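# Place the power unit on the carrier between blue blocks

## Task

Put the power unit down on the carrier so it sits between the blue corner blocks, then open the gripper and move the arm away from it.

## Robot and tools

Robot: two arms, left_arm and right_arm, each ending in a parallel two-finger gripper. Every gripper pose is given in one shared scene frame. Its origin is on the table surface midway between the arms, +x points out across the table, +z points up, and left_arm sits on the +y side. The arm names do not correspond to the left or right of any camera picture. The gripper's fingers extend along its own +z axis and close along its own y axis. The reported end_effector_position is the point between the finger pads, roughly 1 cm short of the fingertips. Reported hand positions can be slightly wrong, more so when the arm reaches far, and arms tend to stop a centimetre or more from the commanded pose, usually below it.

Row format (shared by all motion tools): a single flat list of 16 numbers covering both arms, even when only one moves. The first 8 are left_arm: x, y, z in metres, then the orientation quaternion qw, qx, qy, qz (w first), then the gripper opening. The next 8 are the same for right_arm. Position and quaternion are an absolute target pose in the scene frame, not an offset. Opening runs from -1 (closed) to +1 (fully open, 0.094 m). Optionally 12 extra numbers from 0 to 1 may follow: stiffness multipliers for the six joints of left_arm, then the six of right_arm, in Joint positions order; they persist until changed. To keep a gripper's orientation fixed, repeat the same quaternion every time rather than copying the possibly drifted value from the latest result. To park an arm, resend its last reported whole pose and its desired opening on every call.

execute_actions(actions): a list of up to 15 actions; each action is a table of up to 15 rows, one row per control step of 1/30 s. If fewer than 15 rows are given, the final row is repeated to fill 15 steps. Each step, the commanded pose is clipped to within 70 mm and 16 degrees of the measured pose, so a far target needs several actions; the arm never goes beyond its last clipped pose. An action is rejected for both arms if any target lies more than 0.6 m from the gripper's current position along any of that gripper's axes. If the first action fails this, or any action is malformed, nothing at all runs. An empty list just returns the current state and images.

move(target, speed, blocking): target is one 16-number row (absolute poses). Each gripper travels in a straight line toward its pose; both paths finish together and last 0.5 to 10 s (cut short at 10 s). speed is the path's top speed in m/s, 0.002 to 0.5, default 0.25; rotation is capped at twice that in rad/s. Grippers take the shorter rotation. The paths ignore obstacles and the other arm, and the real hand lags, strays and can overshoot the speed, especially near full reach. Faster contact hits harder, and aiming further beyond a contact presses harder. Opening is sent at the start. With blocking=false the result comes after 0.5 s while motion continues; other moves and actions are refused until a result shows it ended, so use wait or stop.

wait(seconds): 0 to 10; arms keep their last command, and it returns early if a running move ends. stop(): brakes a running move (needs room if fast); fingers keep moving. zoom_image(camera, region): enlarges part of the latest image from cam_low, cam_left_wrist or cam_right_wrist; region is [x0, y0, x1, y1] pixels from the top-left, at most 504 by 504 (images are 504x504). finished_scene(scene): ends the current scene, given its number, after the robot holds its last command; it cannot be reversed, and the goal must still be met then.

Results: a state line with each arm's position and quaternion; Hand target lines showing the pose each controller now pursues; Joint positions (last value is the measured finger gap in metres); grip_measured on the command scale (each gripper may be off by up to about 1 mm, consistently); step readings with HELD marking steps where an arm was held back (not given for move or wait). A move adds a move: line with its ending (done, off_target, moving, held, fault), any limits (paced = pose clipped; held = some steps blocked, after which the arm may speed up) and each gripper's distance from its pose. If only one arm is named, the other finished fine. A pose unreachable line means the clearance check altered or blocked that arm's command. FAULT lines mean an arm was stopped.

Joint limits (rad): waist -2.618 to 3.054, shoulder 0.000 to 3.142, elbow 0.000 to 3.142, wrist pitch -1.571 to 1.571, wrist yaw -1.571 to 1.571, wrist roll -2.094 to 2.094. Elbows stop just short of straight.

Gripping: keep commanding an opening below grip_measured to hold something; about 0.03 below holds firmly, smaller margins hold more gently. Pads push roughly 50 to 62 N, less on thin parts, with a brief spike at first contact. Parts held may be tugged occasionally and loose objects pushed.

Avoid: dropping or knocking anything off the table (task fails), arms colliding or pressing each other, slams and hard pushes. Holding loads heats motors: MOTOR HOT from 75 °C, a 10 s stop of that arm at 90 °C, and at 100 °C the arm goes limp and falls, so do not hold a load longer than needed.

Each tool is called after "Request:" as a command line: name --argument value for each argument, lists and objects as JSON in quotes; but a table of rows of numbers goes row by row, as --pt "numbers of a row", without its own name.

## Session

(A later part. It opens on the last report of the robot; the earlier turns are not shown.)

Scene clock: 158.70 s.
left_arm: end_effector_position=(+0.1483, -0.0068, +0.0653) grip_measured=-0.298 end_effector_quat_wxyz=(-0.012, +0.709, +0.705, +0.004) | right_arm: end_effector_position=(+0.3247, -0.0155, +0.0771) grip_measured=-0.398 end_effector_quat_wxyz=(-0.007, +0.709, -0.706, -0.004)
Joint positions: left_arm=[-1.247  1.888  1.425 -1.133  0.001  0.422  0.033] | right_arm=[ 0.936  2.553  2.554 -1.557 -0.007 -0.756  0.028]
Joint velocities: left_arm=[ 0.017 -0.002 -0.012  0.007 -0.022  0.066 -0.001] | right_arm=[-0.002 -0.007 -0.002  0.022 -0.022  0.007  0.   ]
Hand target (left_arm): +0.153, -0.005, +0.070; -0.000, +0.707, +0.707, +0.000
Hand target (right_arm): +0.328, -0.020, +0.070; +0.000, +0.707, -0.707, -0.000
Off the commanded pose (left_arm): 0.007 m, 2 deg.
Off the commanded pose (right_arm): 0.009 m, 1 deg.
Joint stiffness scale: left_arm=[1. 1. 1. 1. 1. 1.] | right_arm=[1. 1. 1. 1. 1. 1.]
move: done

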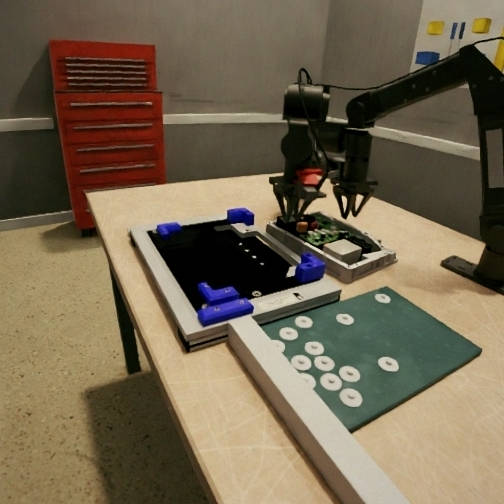

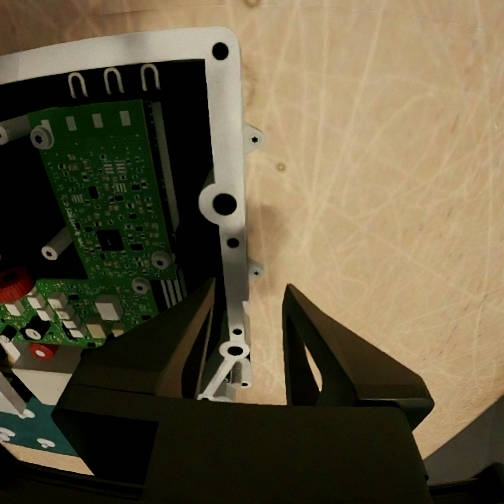

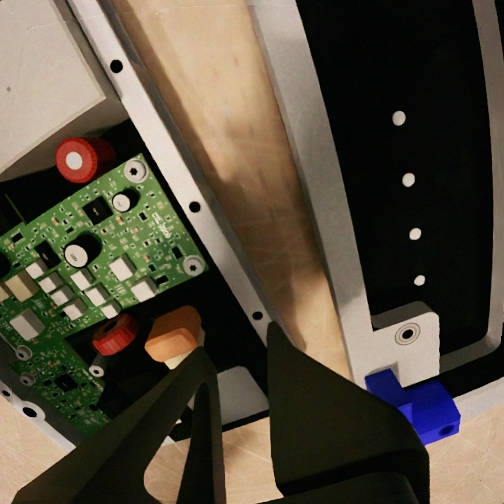

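Request:
move --target '[0.158,-0.005,0.045,0,0.707,0.707,0,-0.3,0.335,-0.025,0.042,0,-0.707,0.707,0,-0.4]' --speed 0.05

Scene clock: 164.77 s.
left_arm: end_effector_position=(+0.1550, -0.0077, +0.0501) grip_measured=-0.298 end_effector_quat_wxyz=(+0.002, +0.708, +0.706, -0.001) | right_arm: end_effector_position=(+0.3303, -0.0124, +0.0390) grip_measured=-0.398 end_effector_quat_wxyz=(-0.007, +0.710, -0.704, -0.007)
Joint positions: left_arm=[-1.23   1.888  1.364 -1.041  0.001  0.437  0.033] | right_arm=[ 0.929  2.553  2.4   -1.404 -0.015 -0.768  0.028]
Joint velocities: left_arm=[-0.012  0.012 -0.002 -0.139 -0.007  0.051 -0.001] | right_arm=[ 0.007 -0.002 -0.017  0.037  0.022 -0.081 -0.   ]
Hand target (left_arm): +0.158, -0.005, +0.045; +0.000, +0.707, +0.707, +0.000
Hand target (right_arm): +0.335, -0.025, +0.042; +0.000, +0.707, -0.707, -0.000
Off the commanded pose (left_arm): 0.007 m, 0 deg.
Off the commanded pose (right_arm): 0.014 m, 1 deg.
Joint stiffness scale: left_arm=[1. 1. 1. 1. 1. 1.] | right_arm=[1. 1. 1. 1. 1. 1.]
move: off_target (right_arm)

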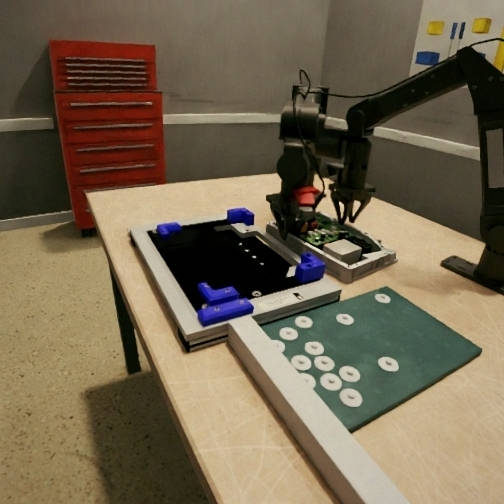

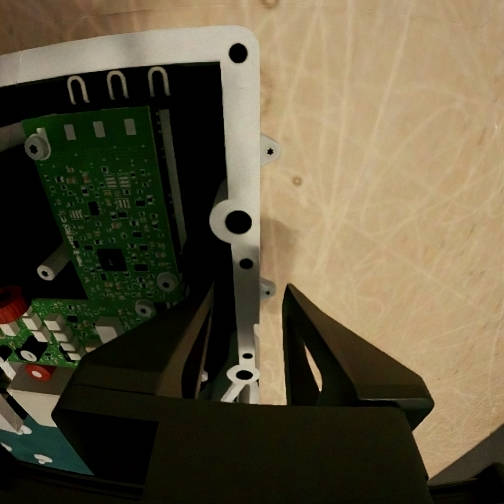

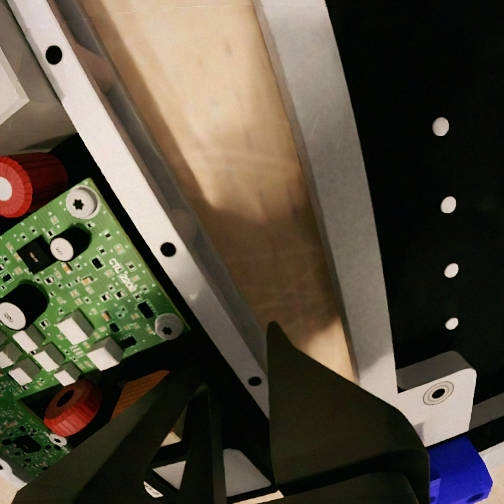

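Request:
move --target '[0.158,-0.005,0.03,0,0.707,0.707,0,-0.3,0.333,-0.018,0.032,0,-0.707,0.707,0,-0.4]' --speed 0.04

Request:
move --target '[0.158,-0.005,0.03,0,0.707,0.707,0,-0.95,0.333,-0.018,0.032,0,-0.707,0.707,0,-0.95]' --speed 0.04

Scene clock: 172.57 s.
left_arm: end_effector_position=(+0.1547, -0.0072, +0.0346) grip_measured=-0.298 end_effector_quat_wxyz=(+0.000, +0.709, +0.706, -0.001) | right_arm: end_effector_position=(+0.3309, -0.0117, +0.0390) grip_measured=-0.398 end_effector_quat_wxyz=(-0.009, +0.710, -0.704, -0.008)
Joint positions: left_arm=[-1.23   1.908  1.325 -0.986  0.001  0.437  0.033] | right_arm=[ 0.929  2.553  2.4   -1.401 -0.015 -0.768  0.028]
Joint velocities: left_arm=[-0.002  0.012  0.007  0.051 -0.051  0.037 -0.   ] | right_arm=[-0.012  0.007 -0.002 -0.022  0.022  0.007 -0.   ]
Hand target (left_arm): +0.158, -0.005, +0.030; -0.000, +0.707, +0.707, +0.000
Hand target (right_arm): +0.333, -0.018, +0.032; +0.000, +0.707, -0.707, -0.000
Off the commanded pose (left_arm): 0.006 m, 0 deg.
Off the commanded pose (right_arm): 0.010 m, 1 deg.
Joint stiffness scale: left_arm=[1. 1. 1. 1. 1. 1.] | right_arm=[1. 1. 1. 1. 1. 1.]
move: done

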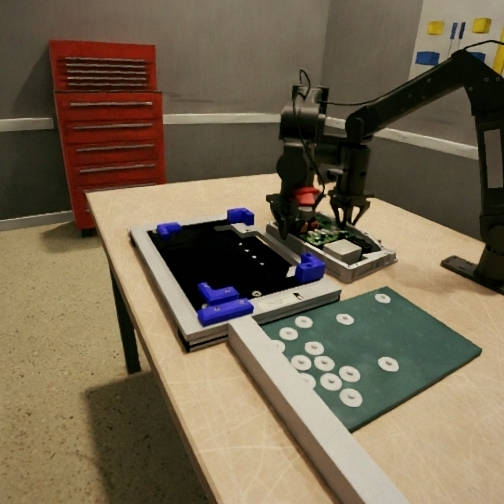

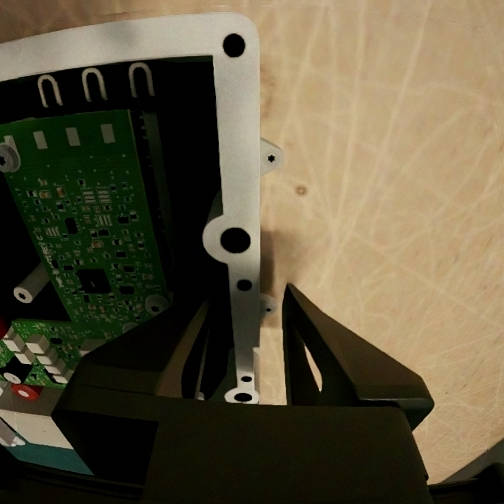

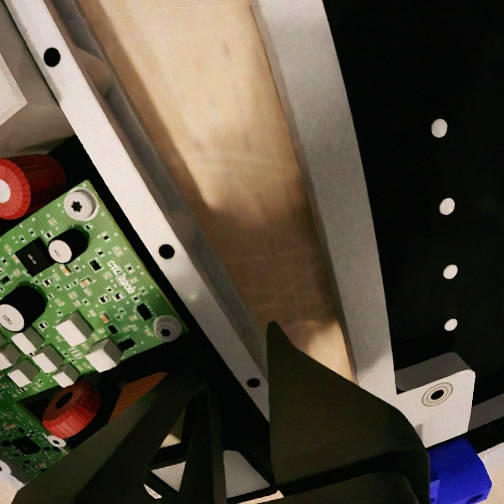

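Scene clock: 173.27 s.
left_arm: end_effector_position=(+0.1555, -0.0027, +0.0346) grip_measured=-0.754 end_effector_quat_wxyz=(-0.005, +0.699, +0.715, +0.006) | right_arm: end_effector_position=(+0.3291, -0.0156, +0.0386) grip_measured=-0.816 end_effector_quat_wxyz=(-0.001, +0.712, -0.702, -0.006)
Joint positions: left_arm=[-1.228  1.908  1.325 -1.002 -0.008  0.414  0.012] | right_arm=[ 0.927  2.553  2.399 -1.416 -0.011 -0.775  0.009]
Joint velocities: left_arm=[-0.012 -0.007 -0.017  0.022  0.037  0.037 -0.001] | right_arm=[-0.012 -0.002  0.017  0.051  0.007 -0.022  0.001]
Hand target (left_arm): +0.158, -0.005, +0.030; -0.000, +0.707, +0.707, +0.000
Hand target (right_arm): +0.333, -0.018, +0.032; +0.000, +0.707, -0.707, -0.000
Off the commanded pose (left_arm): 0.006 m, 2 deg.
Off the commanded pose (right_arm): 0.008 m, 1 deg.
Joint stiffness scale: left_arm=[1. 1. 1. 1. 1. 1.] | right_arm=[1. 1. 1. 1. 1. 1.]
move: done

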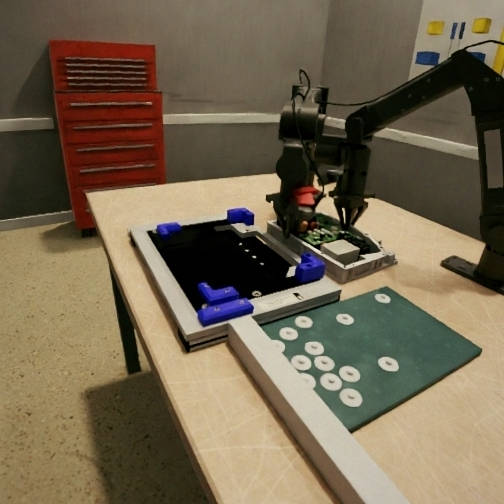

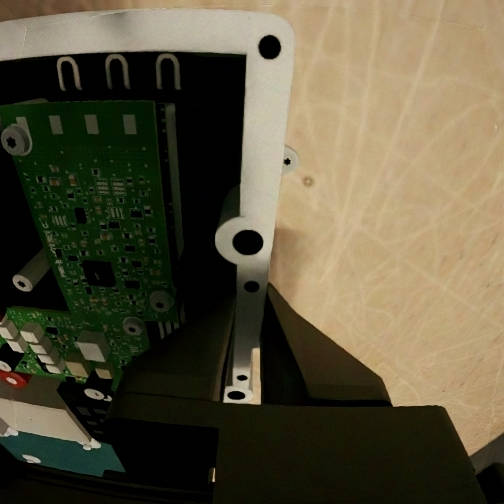

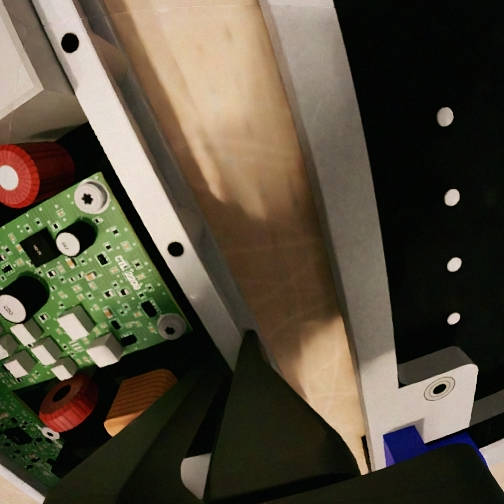

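Request:
move --target '[0.158,-0.005,0.11,0,0.707,0.707,0,-0.95,0.333,-0.018,0.112,0,-0.707,0.707,0,-0.95]' --speed 0.06

Request:
move --target '[0.338,-0.02,0.11,0,0.707,0.707,0,-0.95,0.513,-0.033,0.112,0,-0.707,0.707,0,-0.95]' --speed 0.07

Scene clock: 184.87 s.
left_arm: end_effector_position=(+0.1537, -0.0023, +0.0749) grip_measured=-0.757 end_effector_quat_wxyz=(-0.025, +0.702, +0.712, +0.009) | right_arm: end_effector_position=(+0.3272, -0.0233, +0.0755) grip_measured=-0.816 end_effector_quat_wxyz=(+0.001, +0.705, -0.709, -0.001)
Joint positions: left_arm=[-1.228  1.9    1.478 -1.202 -0.     0.422  0.011] | right_arm=[ 0.923  2.553  2.548 -1.569 -0.002 -0.759  0.009]
Joint velocities: left_arm=[ 0.007  0.007  0.022  0.051 -0.066 -0.007 -0.001] | right_arm=[-0.002 -0.002  0.017 -0.007  0.037 -0.066  0.   ]
Hand target (left_arm): +0.157, -0.003, +0.108; +0.001, +0.707, +0.707, -0.000
Hand target (right_arm): +0.332, -0.019, +0.111; -0.042, +0.707, -0.706, -0.001
Off the commanded pose (left_arm): 0.035 m, 3 deg.
Off the commanded pose (right_arm): 0.037 m, 0 deg.
Joint stiffness scale: left_arm=[1. 1. 1. 1. 1. 1.] | right_arm=[1. 1. 1. 1. 1. 1.]
joint sent to its limit (right arm) — the command would take joint 4 (wrist pitch) past its lower limit, so that joint was sent only as far as its limit.
move: off_target (left_arm, right_arm)

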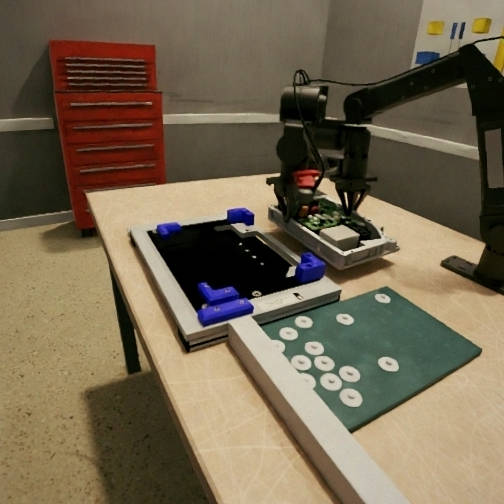

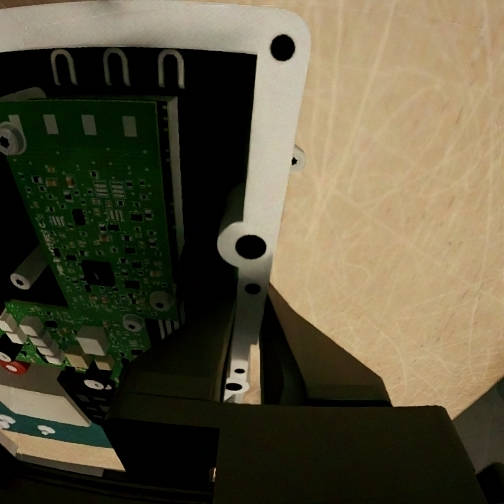

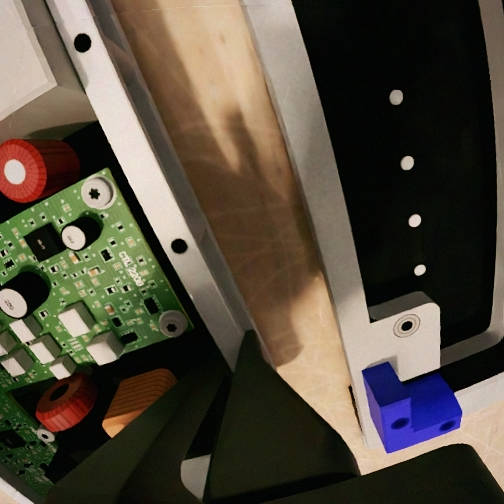

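Scene clock: 187.83 s.
left_arm: end_effector_position=(+0.1868, +0.0034, +0.0457) grip_measured=-0.757 end_effector_quat_wxyz=(-0.017, +0.684, +0.727, +0.058) | right_arm: end_effector_position=(+0.3642, -0.0102, +0.0501) grip_measured=-0.816 end_effector_quat_wxyz=(-0.034, +0.719, -0.692, -0.045)
Joint positions: left_arm=[-1.185  1.978  1.464 -1.126 -0.098  0.414  0.011] | right_arm=[ 0.857  2.736  2.795 -1.567 -0.094 -0.866  0.009]
Joint velocities: left_arm=[ 0.007  0.002 -0.002 -0.022  0.022  0.037 -0.001] | right_arm=[-0.012 -0.007  0.002  0.022  0.037  0.066 -0.001]
Hand target (left_arm): +0.156, -0.006, +0.061; -0.034, +0.702, +0.711, +0.006
Hand target (right_arm): +0.423, -0.032, +0.080; -0.110, +0.697, -0.708, +0.007
Off the commanded pose (left_arm): 0.166 m, 8 deg; position clipped at the last step of the last action.
Off the commanded pose (right_arm): 0.163 m, 7 deg; position clipped at the last step of the last action.
Joint stiffness scale: left_arm=[1. 1. 1. 1. 1. 1.] | right_arm=[1. 1. 1. 1. 1. 1.]
elbow stopped short (right arm): the move would have taken joint 3 (elbow) straighter than the controller allows; a more bent joint 3 avoids this.
move: held (left_arm), off_target (right_arm); limits=paced,held; held on 82 of 89 steps (left_arm), including the last (left_arm)
pose unreachable (left arm): on one or more control steps of this call, first in action 0 (counted from 0), this arm could not follow its commanded pose, so it was not sent that pose on those steps. On the call's last step it was still not sent that pose. It may still have moved: this result reports where it is.
cause: the commanded pose would bring a part of the arm too close to another arm (this arm's wrist (the part past joint 4) and the other arm's forearm (the part past joint 3)).

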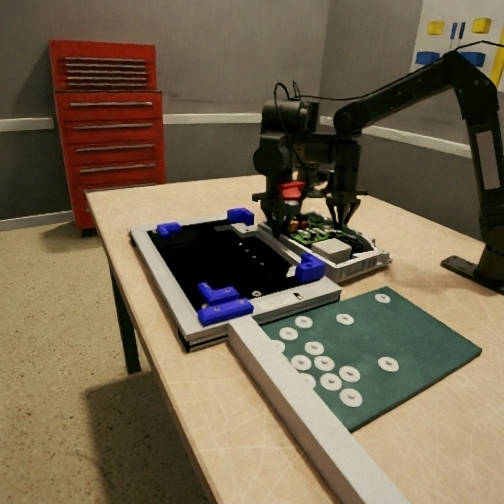

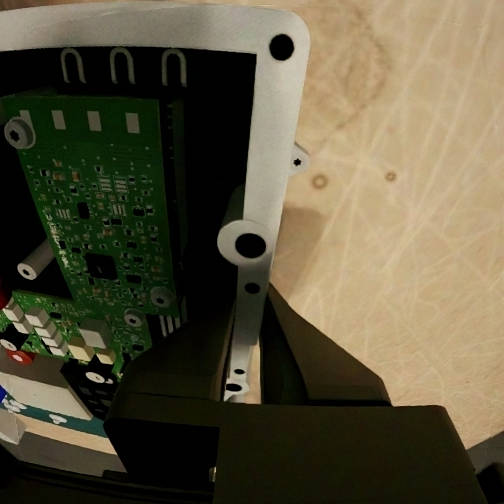

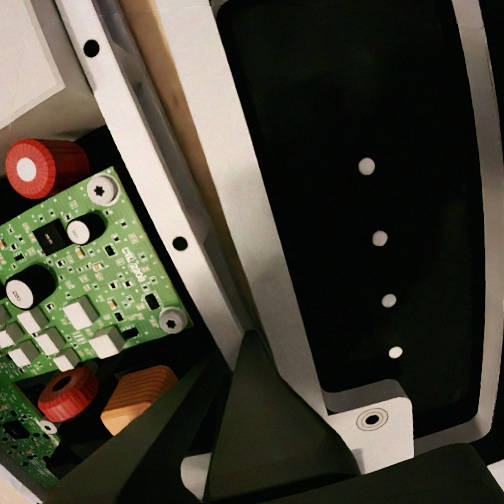

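Request:
move --target '[0.18,0.0,0.035,0,0.707,0.707,0,-0.95,0.36,-0.01,0.04,0,-0.707,0.707,0,-0.3]' --speed 0.04

Request:
move --target '[0.18,0.0,0.035,0,0.707,0.707,0,-0.95,0.36,-0.1,0.13,0,-0.707,0.707,0,-0.3]'

Request:
move --target '[0.18,0.0,0.12,0,0.707,0.707,0,-1,0.25,-0.3,0.2,0,0,1,0,1]' --speed 0.08

Scene clock: 198.20 s.
left_arm: end_effector_position=(+0.1790, +0.0030, +0.0346) grip_measured=-0.759 end_effector_quat_wxyz=(-0.012, +0.693, +0.720, +0.020) | right_arm: end_effector_position=(+0.3530, -0.0011, +0.0482) grip_measured=-0.302 end_effector_quat_wxyz=(-0.028, +0.712, -0.701, -0.027)
Joint positions: left_arm=[-1.171  1.947  1.378 -1.037 -0.031  0.454  0.011] | right_arm=[ 0.898  2.736  2.79  -1.569 -0.055 -0.803  0.033]
Joint velocities: left_arm=[ 0.007 -0.007  0.002 -0.051 -0.007 -0.007 -0.   ] | right_arm=[-0.007  0.012  0.007 -0.037 -0.081 -0.007  0.   ]
Hand target (left_arm): +0.180, -0.000, +0.035; -0.000, +0.707, +0.707, +0.001
Hand target (right_arm): +0.360, -0.010, +0.040; -0.019, +0.707, -0.707, -0.001
Off the commanded pose (left_arm): 0.003 m, 3 deg.
Off the commanded pose (right_arm): 0.014 m, 5 deg.
Joint stiffness scale: left_arm=[1. 1. 1. 1. 1. 1.] | right_arm=[1. 1. 1. 1. 1. 1.]
joint sent to its limit (right arm) — the command would take joint 4 (wrist pitch) past its lower limit, so that joint was sent only as far as its limit.
move: off_target (left_arm, right_arm); limits=held; held on 1 of 58 steps (right_arm)
pose unreachable (right arm): on one or more control steps of this call, first in action 0 (counted from 0), this arm could not follow its commanded pose, so it was not sent that pose on those steps. It may still have moved: this result reports where it is.
cause: the commanded pose would bring a part of the arm too close to another arm (this arm's forearm (the part past joint 3) and the other arm's wrist (the part past joint 4)).

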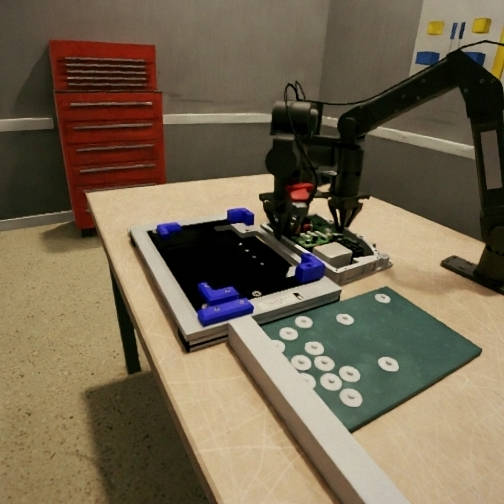

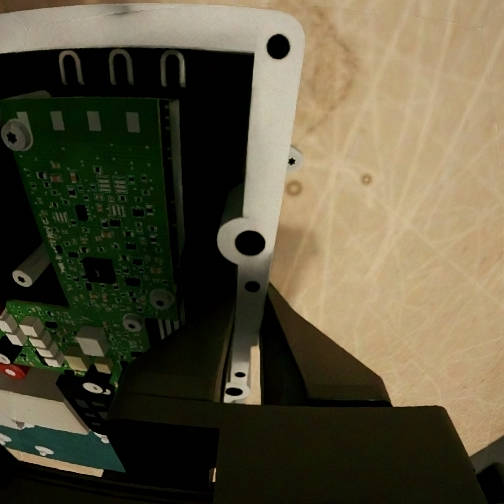

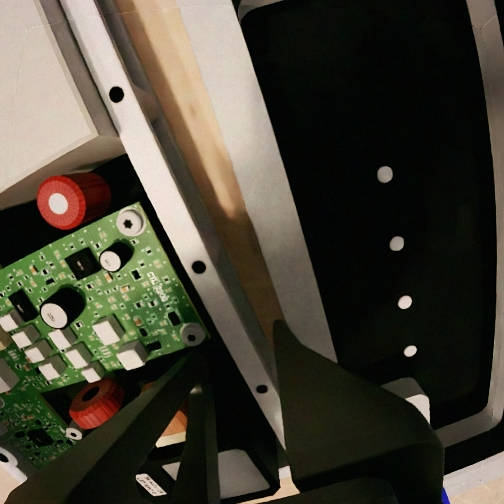

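Scene clock: 199.30 s.
left_arm: end_effector_position=(+0.1789, +0.0032, +0.0346) grip_measured=-0.759 end_effector_quat_wxyz=(-0.012, +0.694, +0.719, +0.020) | right_arm: end_effector_position=(+0.3623, -0.0988, +0.1324) grip_measured=-0.302 end_effector_quat_wxyz=(-0.031, +0.702, -0.712, +0.000)
Joint positions: left_arm=[-1.171  1.947  1.378 -1.038 -0.031  0.456  0.011] | right_arm=[ 0.751  2.34   2.391 -1.561 -0.008 -0.923  0.033]
Joint velocities: left_arm=[-0.007  0.002  0.012 -0.051  0.007 -0.081  0.001] | right_arm=[0.007 0.002 0.017 0.037 0.007 0.007 0.001]
Hand target (left_arm): +0.180, -0.000, +0.035; -0.000, +0.707, +0.707, +0.001
Hand target (right_arm): +0.358, -0.100, +0.129; -0.020, +0.707, -0.707, +0.003
Off the commanded pose (left_arm): 0.003 m, 3 deg.
Off the commanded pose (right_arm): 0.004 m, 4 deg.
Joint stiffness scale: left_arm=[1. 1. 1. 1. 1. 1.] | right_arm=[1. 1. 1. 1. 1. 1.]
joint sent to its limit (right arm) — the command would take joint 4 (wrist pitch) past its lower limit, so that joint was sent only as far as its limit.
move: off_target (left_arm, right_arm)

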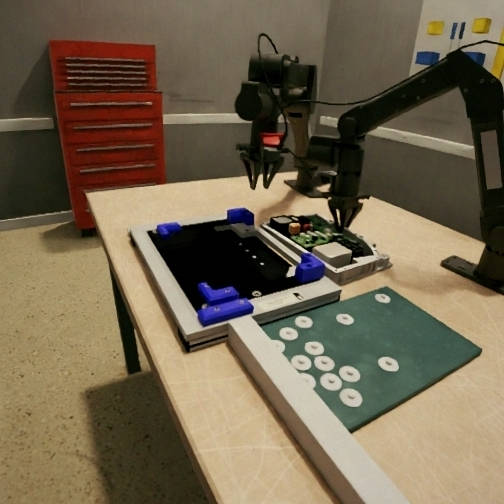

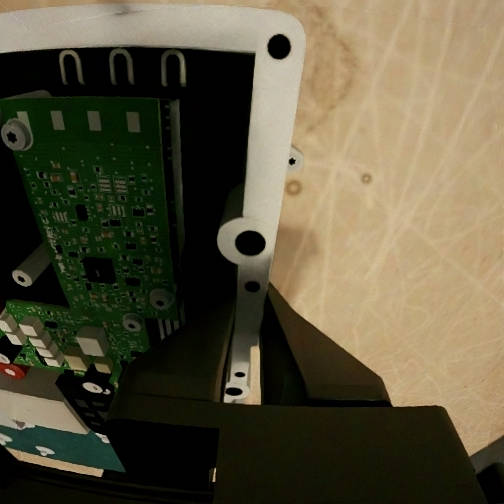

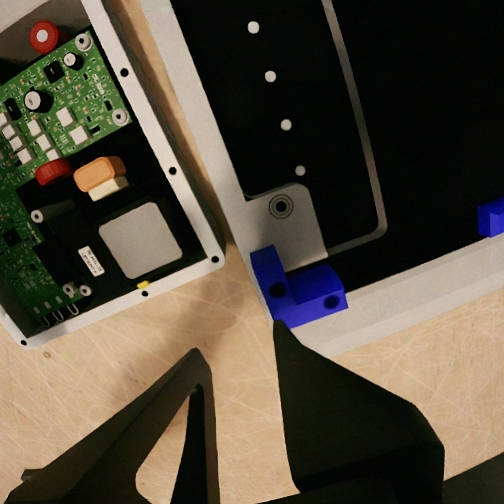

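Scene clock: 209.37 s.
left_arm: end_effector_position=(+0.1692, +0.0094, +0.0762) grip_measured=-0.758 end_effector_quat_wxyz=(-0.052, +0.707, +0.705, +0.007) | right_arm: end_effector_position=(+0.2524, -0.2920, +0.1970) grip_measured=+1.000 end_effector_quat_wxyz=(+0.010, -0.009, +1.000, +0.007)
Joint positions: left_arm=[-1.163  1.935  1.527 -1.267  0.016  0.505  0.011] | right_arm=[ 0.412  1.578  1.59  -1.559 -0.007  0.277  0.094]
Joint velocities: left_arm=[-0.017  0.012 -0.012  0.007 -0.037 -0.037 -0.   ] | right_arm=[-0.007  0.002  0.002 -0.007 -0.022  0.066  0.   ]
Hand target (left_arm): +0.178, +0.003, +0.118; +0.000, +0.707, +0.707, -0.000
Hand target (right_arm): +0.247, -0.298, +0.198; +0.009, +0.000, +1.000, +0.003
Off the commanded pose (left_arm): 0.046 m, 6 deg.
Off the commanded pose (right_arm): 0.009 m, 2 deg.
Joint stiffness scale: left_arm=[1. 1. 1. 1. 1. 1.] | right_arm=[1. 1. 1. 1. 1. 1.]
joint sent to its limit (right arm) — the command would take joint 4 (wrist pitch) past its lower limit, so that joint was sent only as far as its limit.
move: off_target (left_arm)

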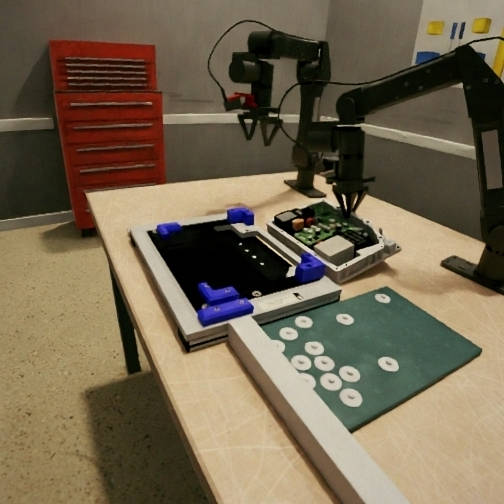

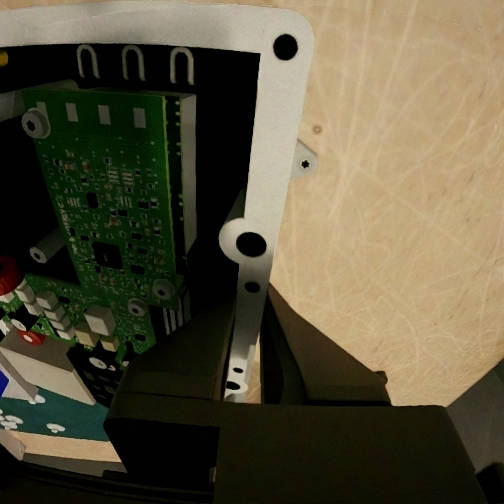

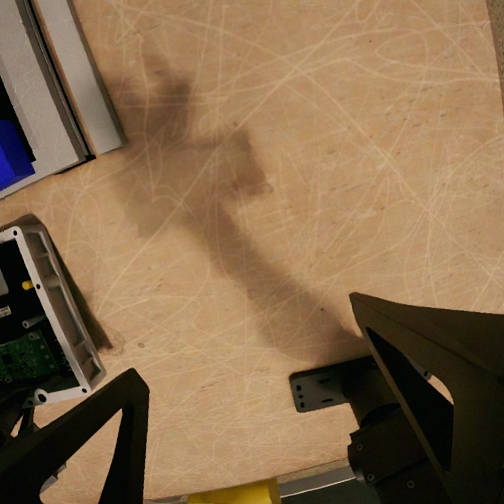

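Request:
move --target '[0.175,0.005,0.035,0,0.707,0.707,0,-1,0.25,-0.3,0.2,0,0,1,0,1]' --speed 0.04

Request:
move --target '[0.175,0.005,0.035,0,0.707,0.707,0,-0.3,0.25,-0.3,0.2,0,0,1,0,1]'

Request:
move --target '[0.175,0.005,0.12,0,0.707,0.707,0,-0.3,0.3,-0.2,0.15,0,0,1,0,-0.5]'

Request:
move --target '[0.33,0.165,0.1,0,0,1,0,-0.55,0.33,-0.11,0.1,0,0,1,0,-0.5]'

Scene clock: 228.77 s.
left_arm: end_effector_position=(+0.1711, +0.0098, +0.0345) grip_measured=-0.758 end_effector_quat_wxyz=(-0.021, +0.708, +0.706, +0.011) | right_arm: end_effector_position=(+0.2531, -0.2945, +0.1970) grip_measured=+1.000 end_effector_quat_wxyz=(+0.010, -0.003, +1.000, +0.007)
Joint positions: left_arm=[-1.17   1.923  1.344 -1.039 -0.009  0.495  0.011] | right_arm=[ 0.402  1.578  1.59  -1.559 -0.007  0.279  0.094]
Joint velocities: left_arm=[-0.017 -0.012 -0.022  0.051  0.066  0.037  0.001] | right_arm=[ 0.012  0.007 -0.007  0.022 -0.022 -0.022  0.   ]
Hand target (left_arm): +0.175, +0.004, +0.035; -0.001, +0.708, +0.707, +0.000
Hand target (right_arm): +0.250, -0.300, +0.199; +0.011, +0.000, +1.000, +0.003
Off the commanded pose (left_arm): 0.006 m, 3 deg.
Off the commanded pose (right_arm): 0.007 m, 1 deg.
Joint stiffness scale: left_arm=[1. 1. 1. 1. 1. 1.] | right_arm=[1. 1. 1. 1. 1. 1.]
joint sent to its limit (right arm) — the command would take joint 4 (wrist pitch) past its lower limit, so that joint was sent only as far as its limit.
move: off_target (left_arm)

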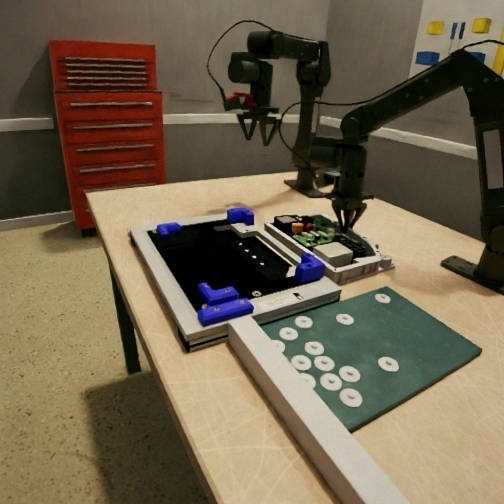

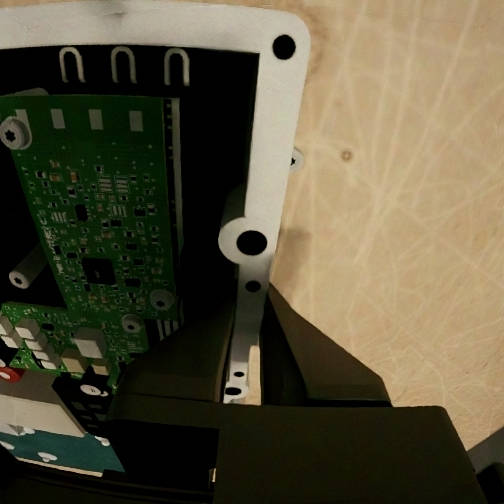

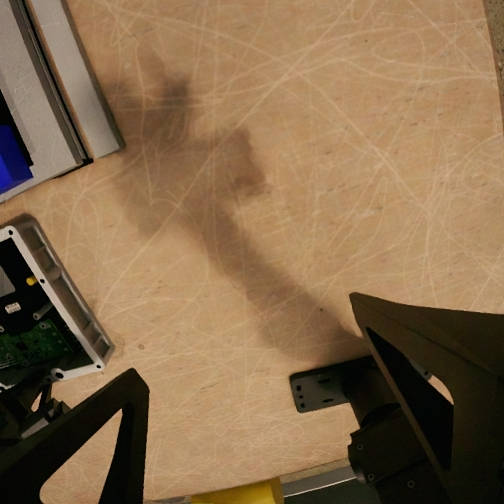

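Scene clock: 229.53 s.
left_arm: end_effector_position=(+0.1754, +0.0020, +0.0342) grip_measured=-0.302 end_effector_quat_wxyz=(-0.004, +0.708, +0.706, +0.006) | right_arm: end_effector_position=(+0.2531, -0.2945, +0.1970) grip_measured=+1.000 end_effector_quat_wxyz=(+0.010, -0.003, +1.000, +0.007)
Joint positions: left_arm=[-1.17   1.923  1.344 -1.003 -0.01   0.495  0.033] | right_arm=[ 0.402  1.578  1.59  -1.559 -0.007  0.279  0.094]
Joint velocities: left_arm=[-0.012  0.007  0.002  0.007  0.007 -0.007  0.001] | right_arm=[-0.007 -0.002 -0.002 -0.037 -0.007 -0.095  0.   ]
Hand target (left_arm): +0.175, +0.005, +0.035; -0.000, +0.707, +0.707, +0.000
Hand target (right_arm): +0.250, -0.300, +0.199; +0.011, +0.000, +1.000, +0.003
Off the commanded pose (left_arm): 0.003 m, 1 deg.
Off the commanded pose (right_arm): 0.007 m, 1 deg.
Joint stiffness scale: left_arm=[1. 1. 1. 1. 1. 1.] | right_arm=[1. 1. 1. 1. 1. 1.]
joint sent to its limit (right arm) — the command would take joint 4 (wrist pitch) past its lower limit, so that joint was sent only as far as its limit.
move: done

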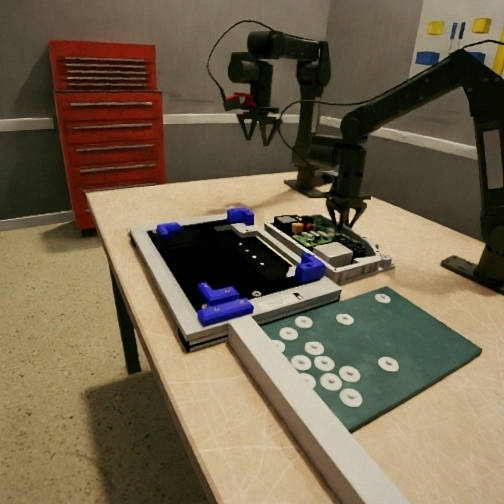

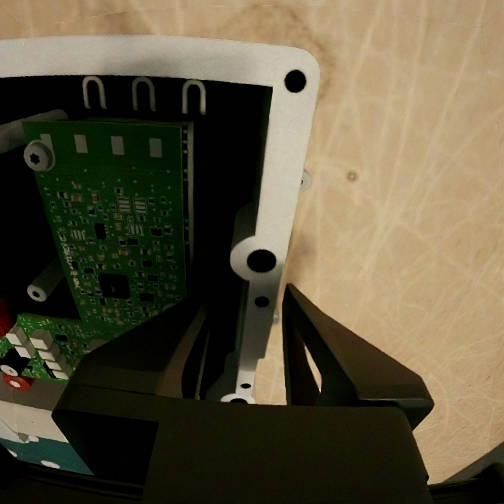

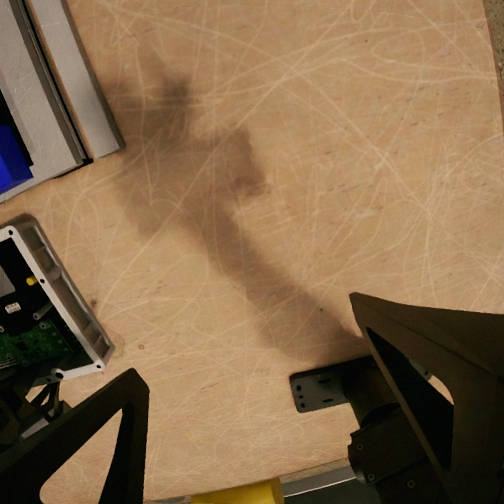

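Scene clock: 230.67 s.
left_arm: end_effector_position=(+0.1711, +0.0100, +0.1095) grip_measured=-0.302 end_effector_quat_wxyz=(-0.013, +0.708, +0.706, +0.009) | right_arm: end_effector_position=(+0.2977, -0.2028, +0.1473) grip_measured=-0.498 end_effector_quat_wxyz=(-0.008, -0.002, +1.000, -0.001)
Joint positions: left_arm=[-1.17   1.85   1.552 -1.303 -0.01   0.495  0.033] | right_arm=[ 0.621  1.888  1.753 -1.451 -0.007  0.499  0.024]
Joint velocities: left_arm=[-0.002 -0.002  0.012  0.022 -0.066 -0.037  0.001] | right_arm=[ 0.002  0.002  0.002  0.037  0.007 -0.066 -0.   ]
Hand target (left_arm): +0.174, +0.006, +0.120; +0.000, +0.707, +0.707, +0.000
Hand target (right_arm): +0.301, -0.201, +0.150; -0.001, +0.000, +1.000, -0.000
Off the commanded pose (left_arm): 0.012 m, 2 deg.
Off the commanded pose (right_arm): 0.004 m, 1 deg.
Joint stiffness scale: left_arm=[1. 1. 1. 1. 1. 1.] | right_arm=[1. 1. 1. 1. 1. 1.]
move: off_target (left_arm)

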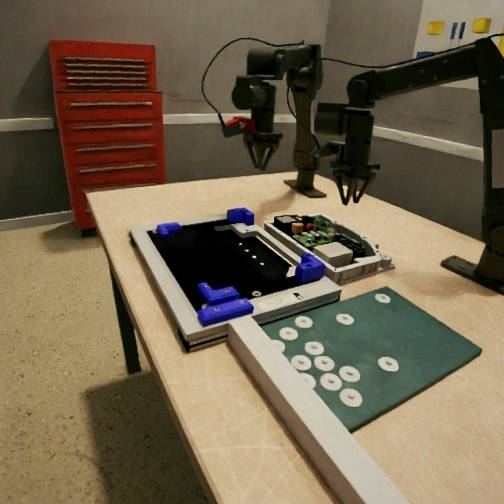

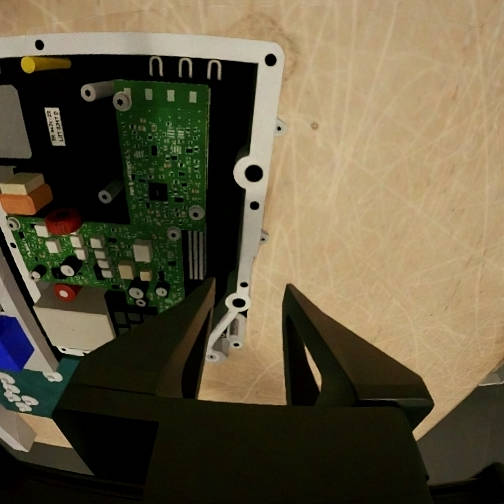

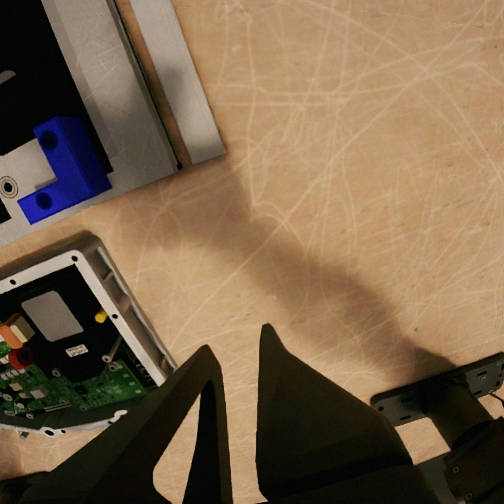

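Scene clock: 234.30 s.
left_arm: end_effector_position=(+0.3181, +0.1708, +0.0956) grip_measured=-0.549 end_effector_quat_wxyz=(-0.009, +0.008, +1.000, +0.009) | right_arm: end_effector_position=(+0.3299, -0.1155, +0.1023) grip_measured=-0.498 end_effector_quat_wxyz=(-0.004, +0.001, +1.000, +0.002)
Joint positions: left_arm=[-0.512  1.85   1.496 -1.242 -0.01  -0.403  0.021] | right_arm=[ 0.765  2.193  2.023 -1.404 -0.007  0.65   0.024]
Joint velocities: left_arm=[-0.017  0.002 -0.022 -0.051 -0.037 -0.051 -0.001] | right_arm=[-0.007 -0.022  0.012 -0.095 -0.051  0.051 -0.001]
Hand target (left_arm): +0.329, +0.168, +0.100; +0.005, +0.000, +1.000, +0.001
Hand target (right_arm): +0.331, -0.111, +0.100; -0.001, +0.000, +1.000, -0.000
Off the commanded pose (left_arm): 0.014 m, 2 deg.
Off the commanded pose (right_arm): 0.006 m, 0 deg.
Joint stiffness scale: left_arm=[1. 1. 1. 1. 1. 1.] | right_arm=[1. 1. 1. 1. 1. 1.]
move: off_target (left_arm)

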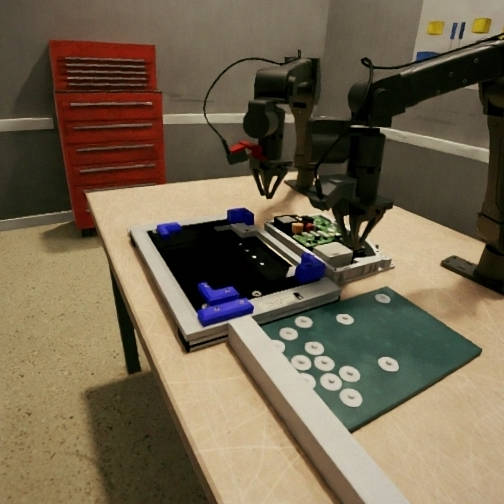

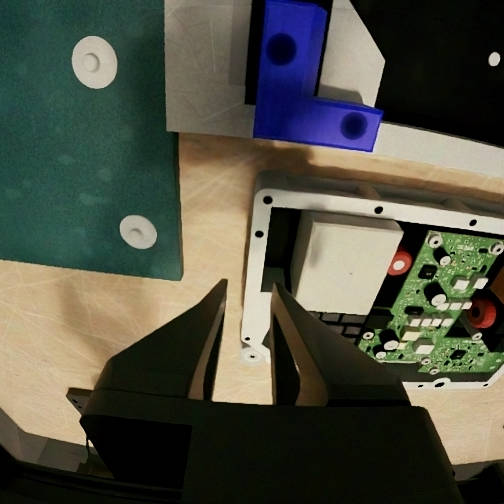

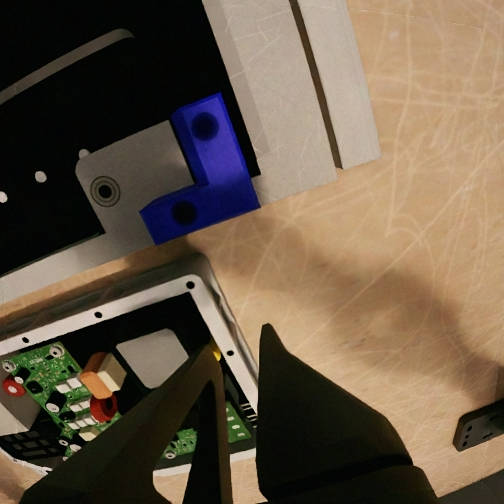

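Request:
move --target '[0.305,0.164,0.06,0,0,1,0,-0.55,0.30,-0.112,0.06,0,0,1,0,-0.5]' --speed 0.08

Scene clock: 242.00 s.
left_arm: end_effector_position=(+0.3063, +0.1678, +0.0544) grip_measured=-0.549 end_effector_quat_wxyz=(-0.013, -0.001, +1.000, +0.008) | right_arm: end_effector_position=(+0.3016, -0.1129, +0.0548) grip_measured=-0.498 end_effector_quat_wxyz=(-0.009, +0.001, +1.000, -0.003)
Joint positions: left_arm=[-0.532  1.85   1.329 -1.08  -0.004 -0.442  0.021] | right_arm=[ 0.812  2.126  1.728 -1.189 -0.007  0.696  0.024]
Joint velocities: left_arm=[ 0.007 -0.002  0.002 -0.037 -0.037 -0.022 -0.   ] | right_arm=[ 0.002 -0.007  0.002 -0.007 -0.022  0.022 -0.   ]
Hand target (left_arm): +0.306, +0.164, +0.060; -0.001, +0.000, +1.000, -0.000
Hand target (right_arm): +0.300, -0.112, +0.060; -0.000, -0.000, +1.000, -0.000
Off the commanded pose (left_arm): 0.007 m, 2 deg.
Off the commanded pose (right_arm): 0.006 m, 1 deg.
Joint stiffness scale: left_arm=[1. 1. 1. 1. 1. 1.] | right_arm=[1. 1. 1. 1. 1. 1.]
move: done

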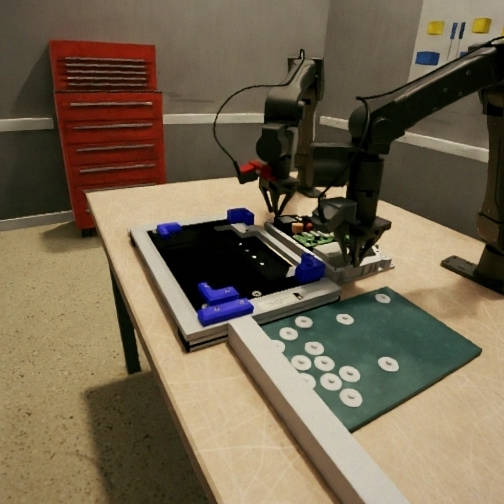

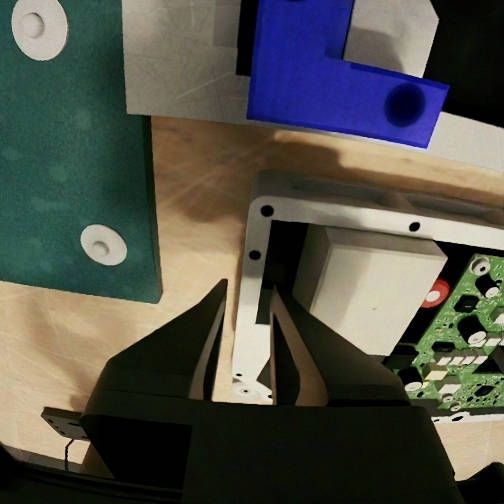

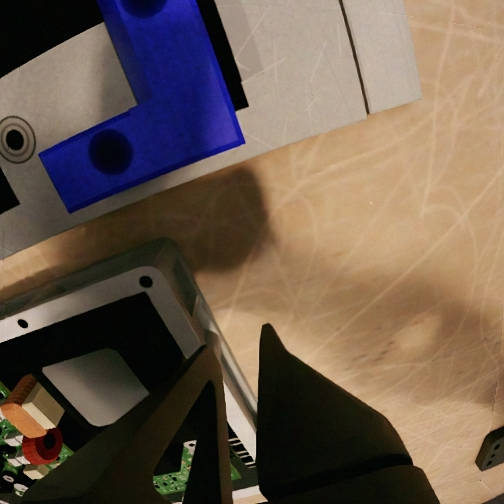

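Request:
move --target '[0.305,0.164,0.03,0,0,1,0,-0.55,0.30,-0.105,0.032,0,0,1,0,-0.4]' --speed 0.04

Request:
move --target '[0.305,0.164,0.03,0,0,1,0,-1,0.30,-0.105,0.032,0,0,1,0,-1]' --speed 0.04

Scene clock: 249.67 s.
left_arm: end_effector_position=(+0.3085, +0.1668, +0.0351) grip_measured=-0.549 end_effector_quat_wxyz=(+0.003, -0.001, +1.000, +0.001) | right_arm: end_effector_position=(+0.3044, -0.1099, +0.0464) grip_measured=-0.402 end_effector_quat_wxyz=(+0.001, +0.005, +1.000, +0.003)
Joint positions: left_arm=[-0.532  1.85   1.249 -0.965 -0.004 -0.442  0.021] | right_arm=[ 0.815  2.126  1.694 -1.133 -0.004  0.707  0.028]
Joint velocities: left_arm=[-0.002 -0.022 -0.002  0.007 -0.022 -0.022 -0.001] | right_arm=[ 0.007  0.002  0.002 -0.037 -0.022  0.007 -0.   ]
Hand target (left_arm): +0.306, +0.164, +0.030; +0.000, +0.000, +1.000, -0.000
Hand target (right_arm): +0.300, -0.105, +0.032; -0.000, -0.000, +1.000, -0.000
Off the commanded pose (left_arm): 0.007 m, 0 deg.
Off the commanded pose (right_arm): 0.016 m, 1 deg.
Joint stiffness scale: left_arm=[1. 1. 1. 1. 1. 1.] | right_arm=[1. 1. 1. 1. 1. 1.]
move: off_target (right_arm)

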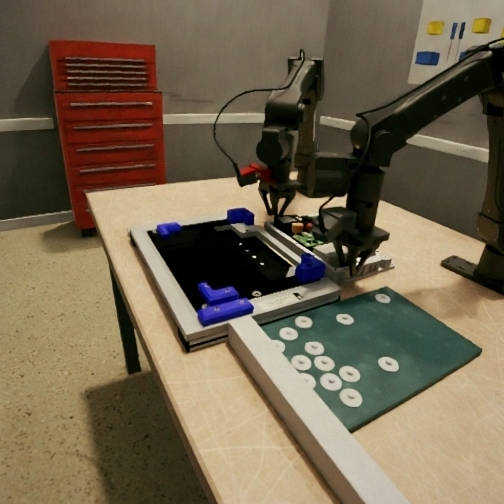

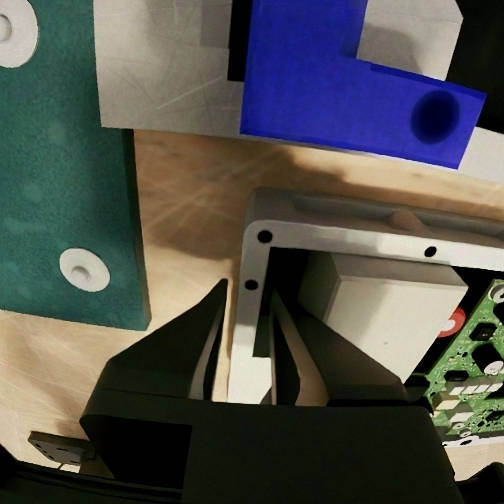

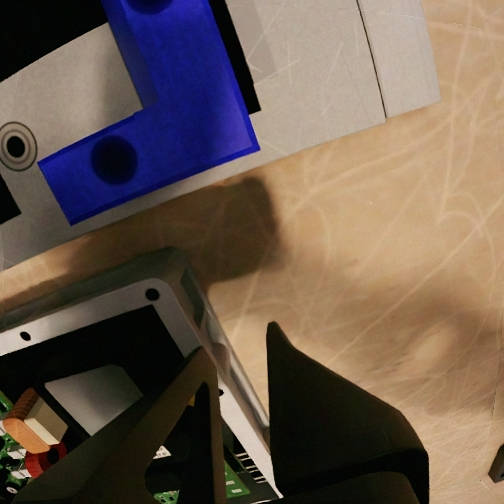

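Scene clock: 250.47 s.
left_arm: end_effector_position=(+0.3087, +0.1668, +0.0351) grip_measured=-0.798 end_effector_quat_wxyz=(+0.004, -0.002, +1.000, +0.000) | right_arm: end_effector_position=(+0.3044, -0.1049, +0.0422) grip_measured=-0.994 end_effector_quat_wxyz=(+0.007, +0.001, +1.000, +0.010)
Joint positions: left_arm=[-0.532  1.85   1.249 -0.964 -0.004 -0.442  0.009] | right_arm=[ 0.823  2.125  1.675 -1.098 -0.006  0.709  0.   ]
Joint velocities: left_arm=[ 0.017 -0.002 -0.022  0.022 -0.037 -0.007 -0.001] | right_arm=[ 0.002 -0.012 -0.007 -0.007 -0.022 -0.037  0.001]
Hand target (left_arm): +0.305, +0.164, +0.030; -0.000, -0.000, +1.000, -0.000
Hand target (right_arm): +0.300, -0.105, +0.032; -0.000, -0.000, +1.000, -0.000
Off the commanded pose (left_arm): 0.007 m, 0 deg.
Off the commanded pose (right_arm): 0.011 m, 1 deg.
Joint stiffness scale: left_arm=[1. 1. 1. 1. 1. 1.] | right_arm=[1. 1. 1. 1. 1. 1.]
move: off_target (right_arm)

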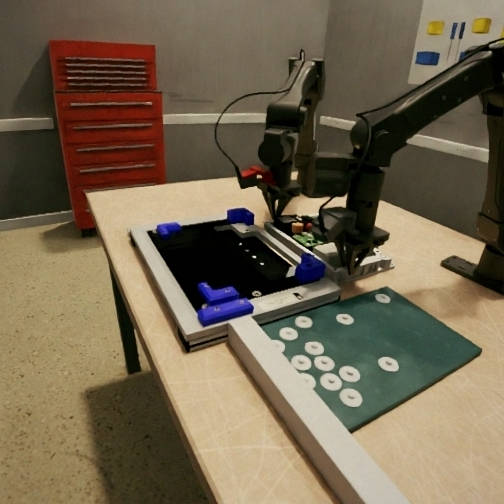

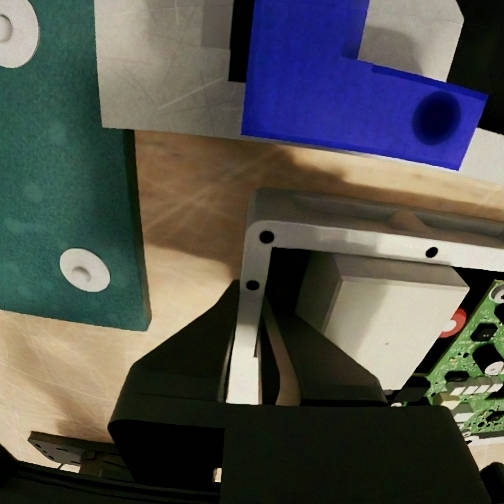

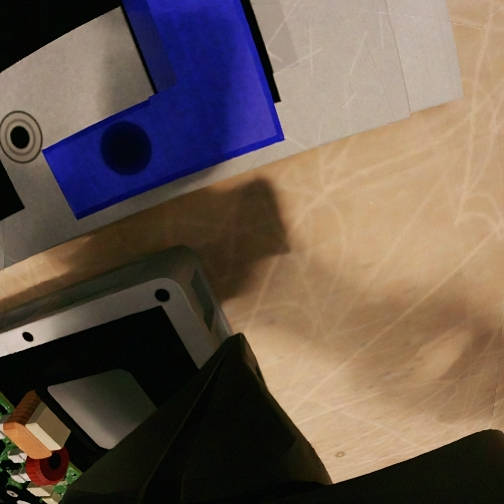

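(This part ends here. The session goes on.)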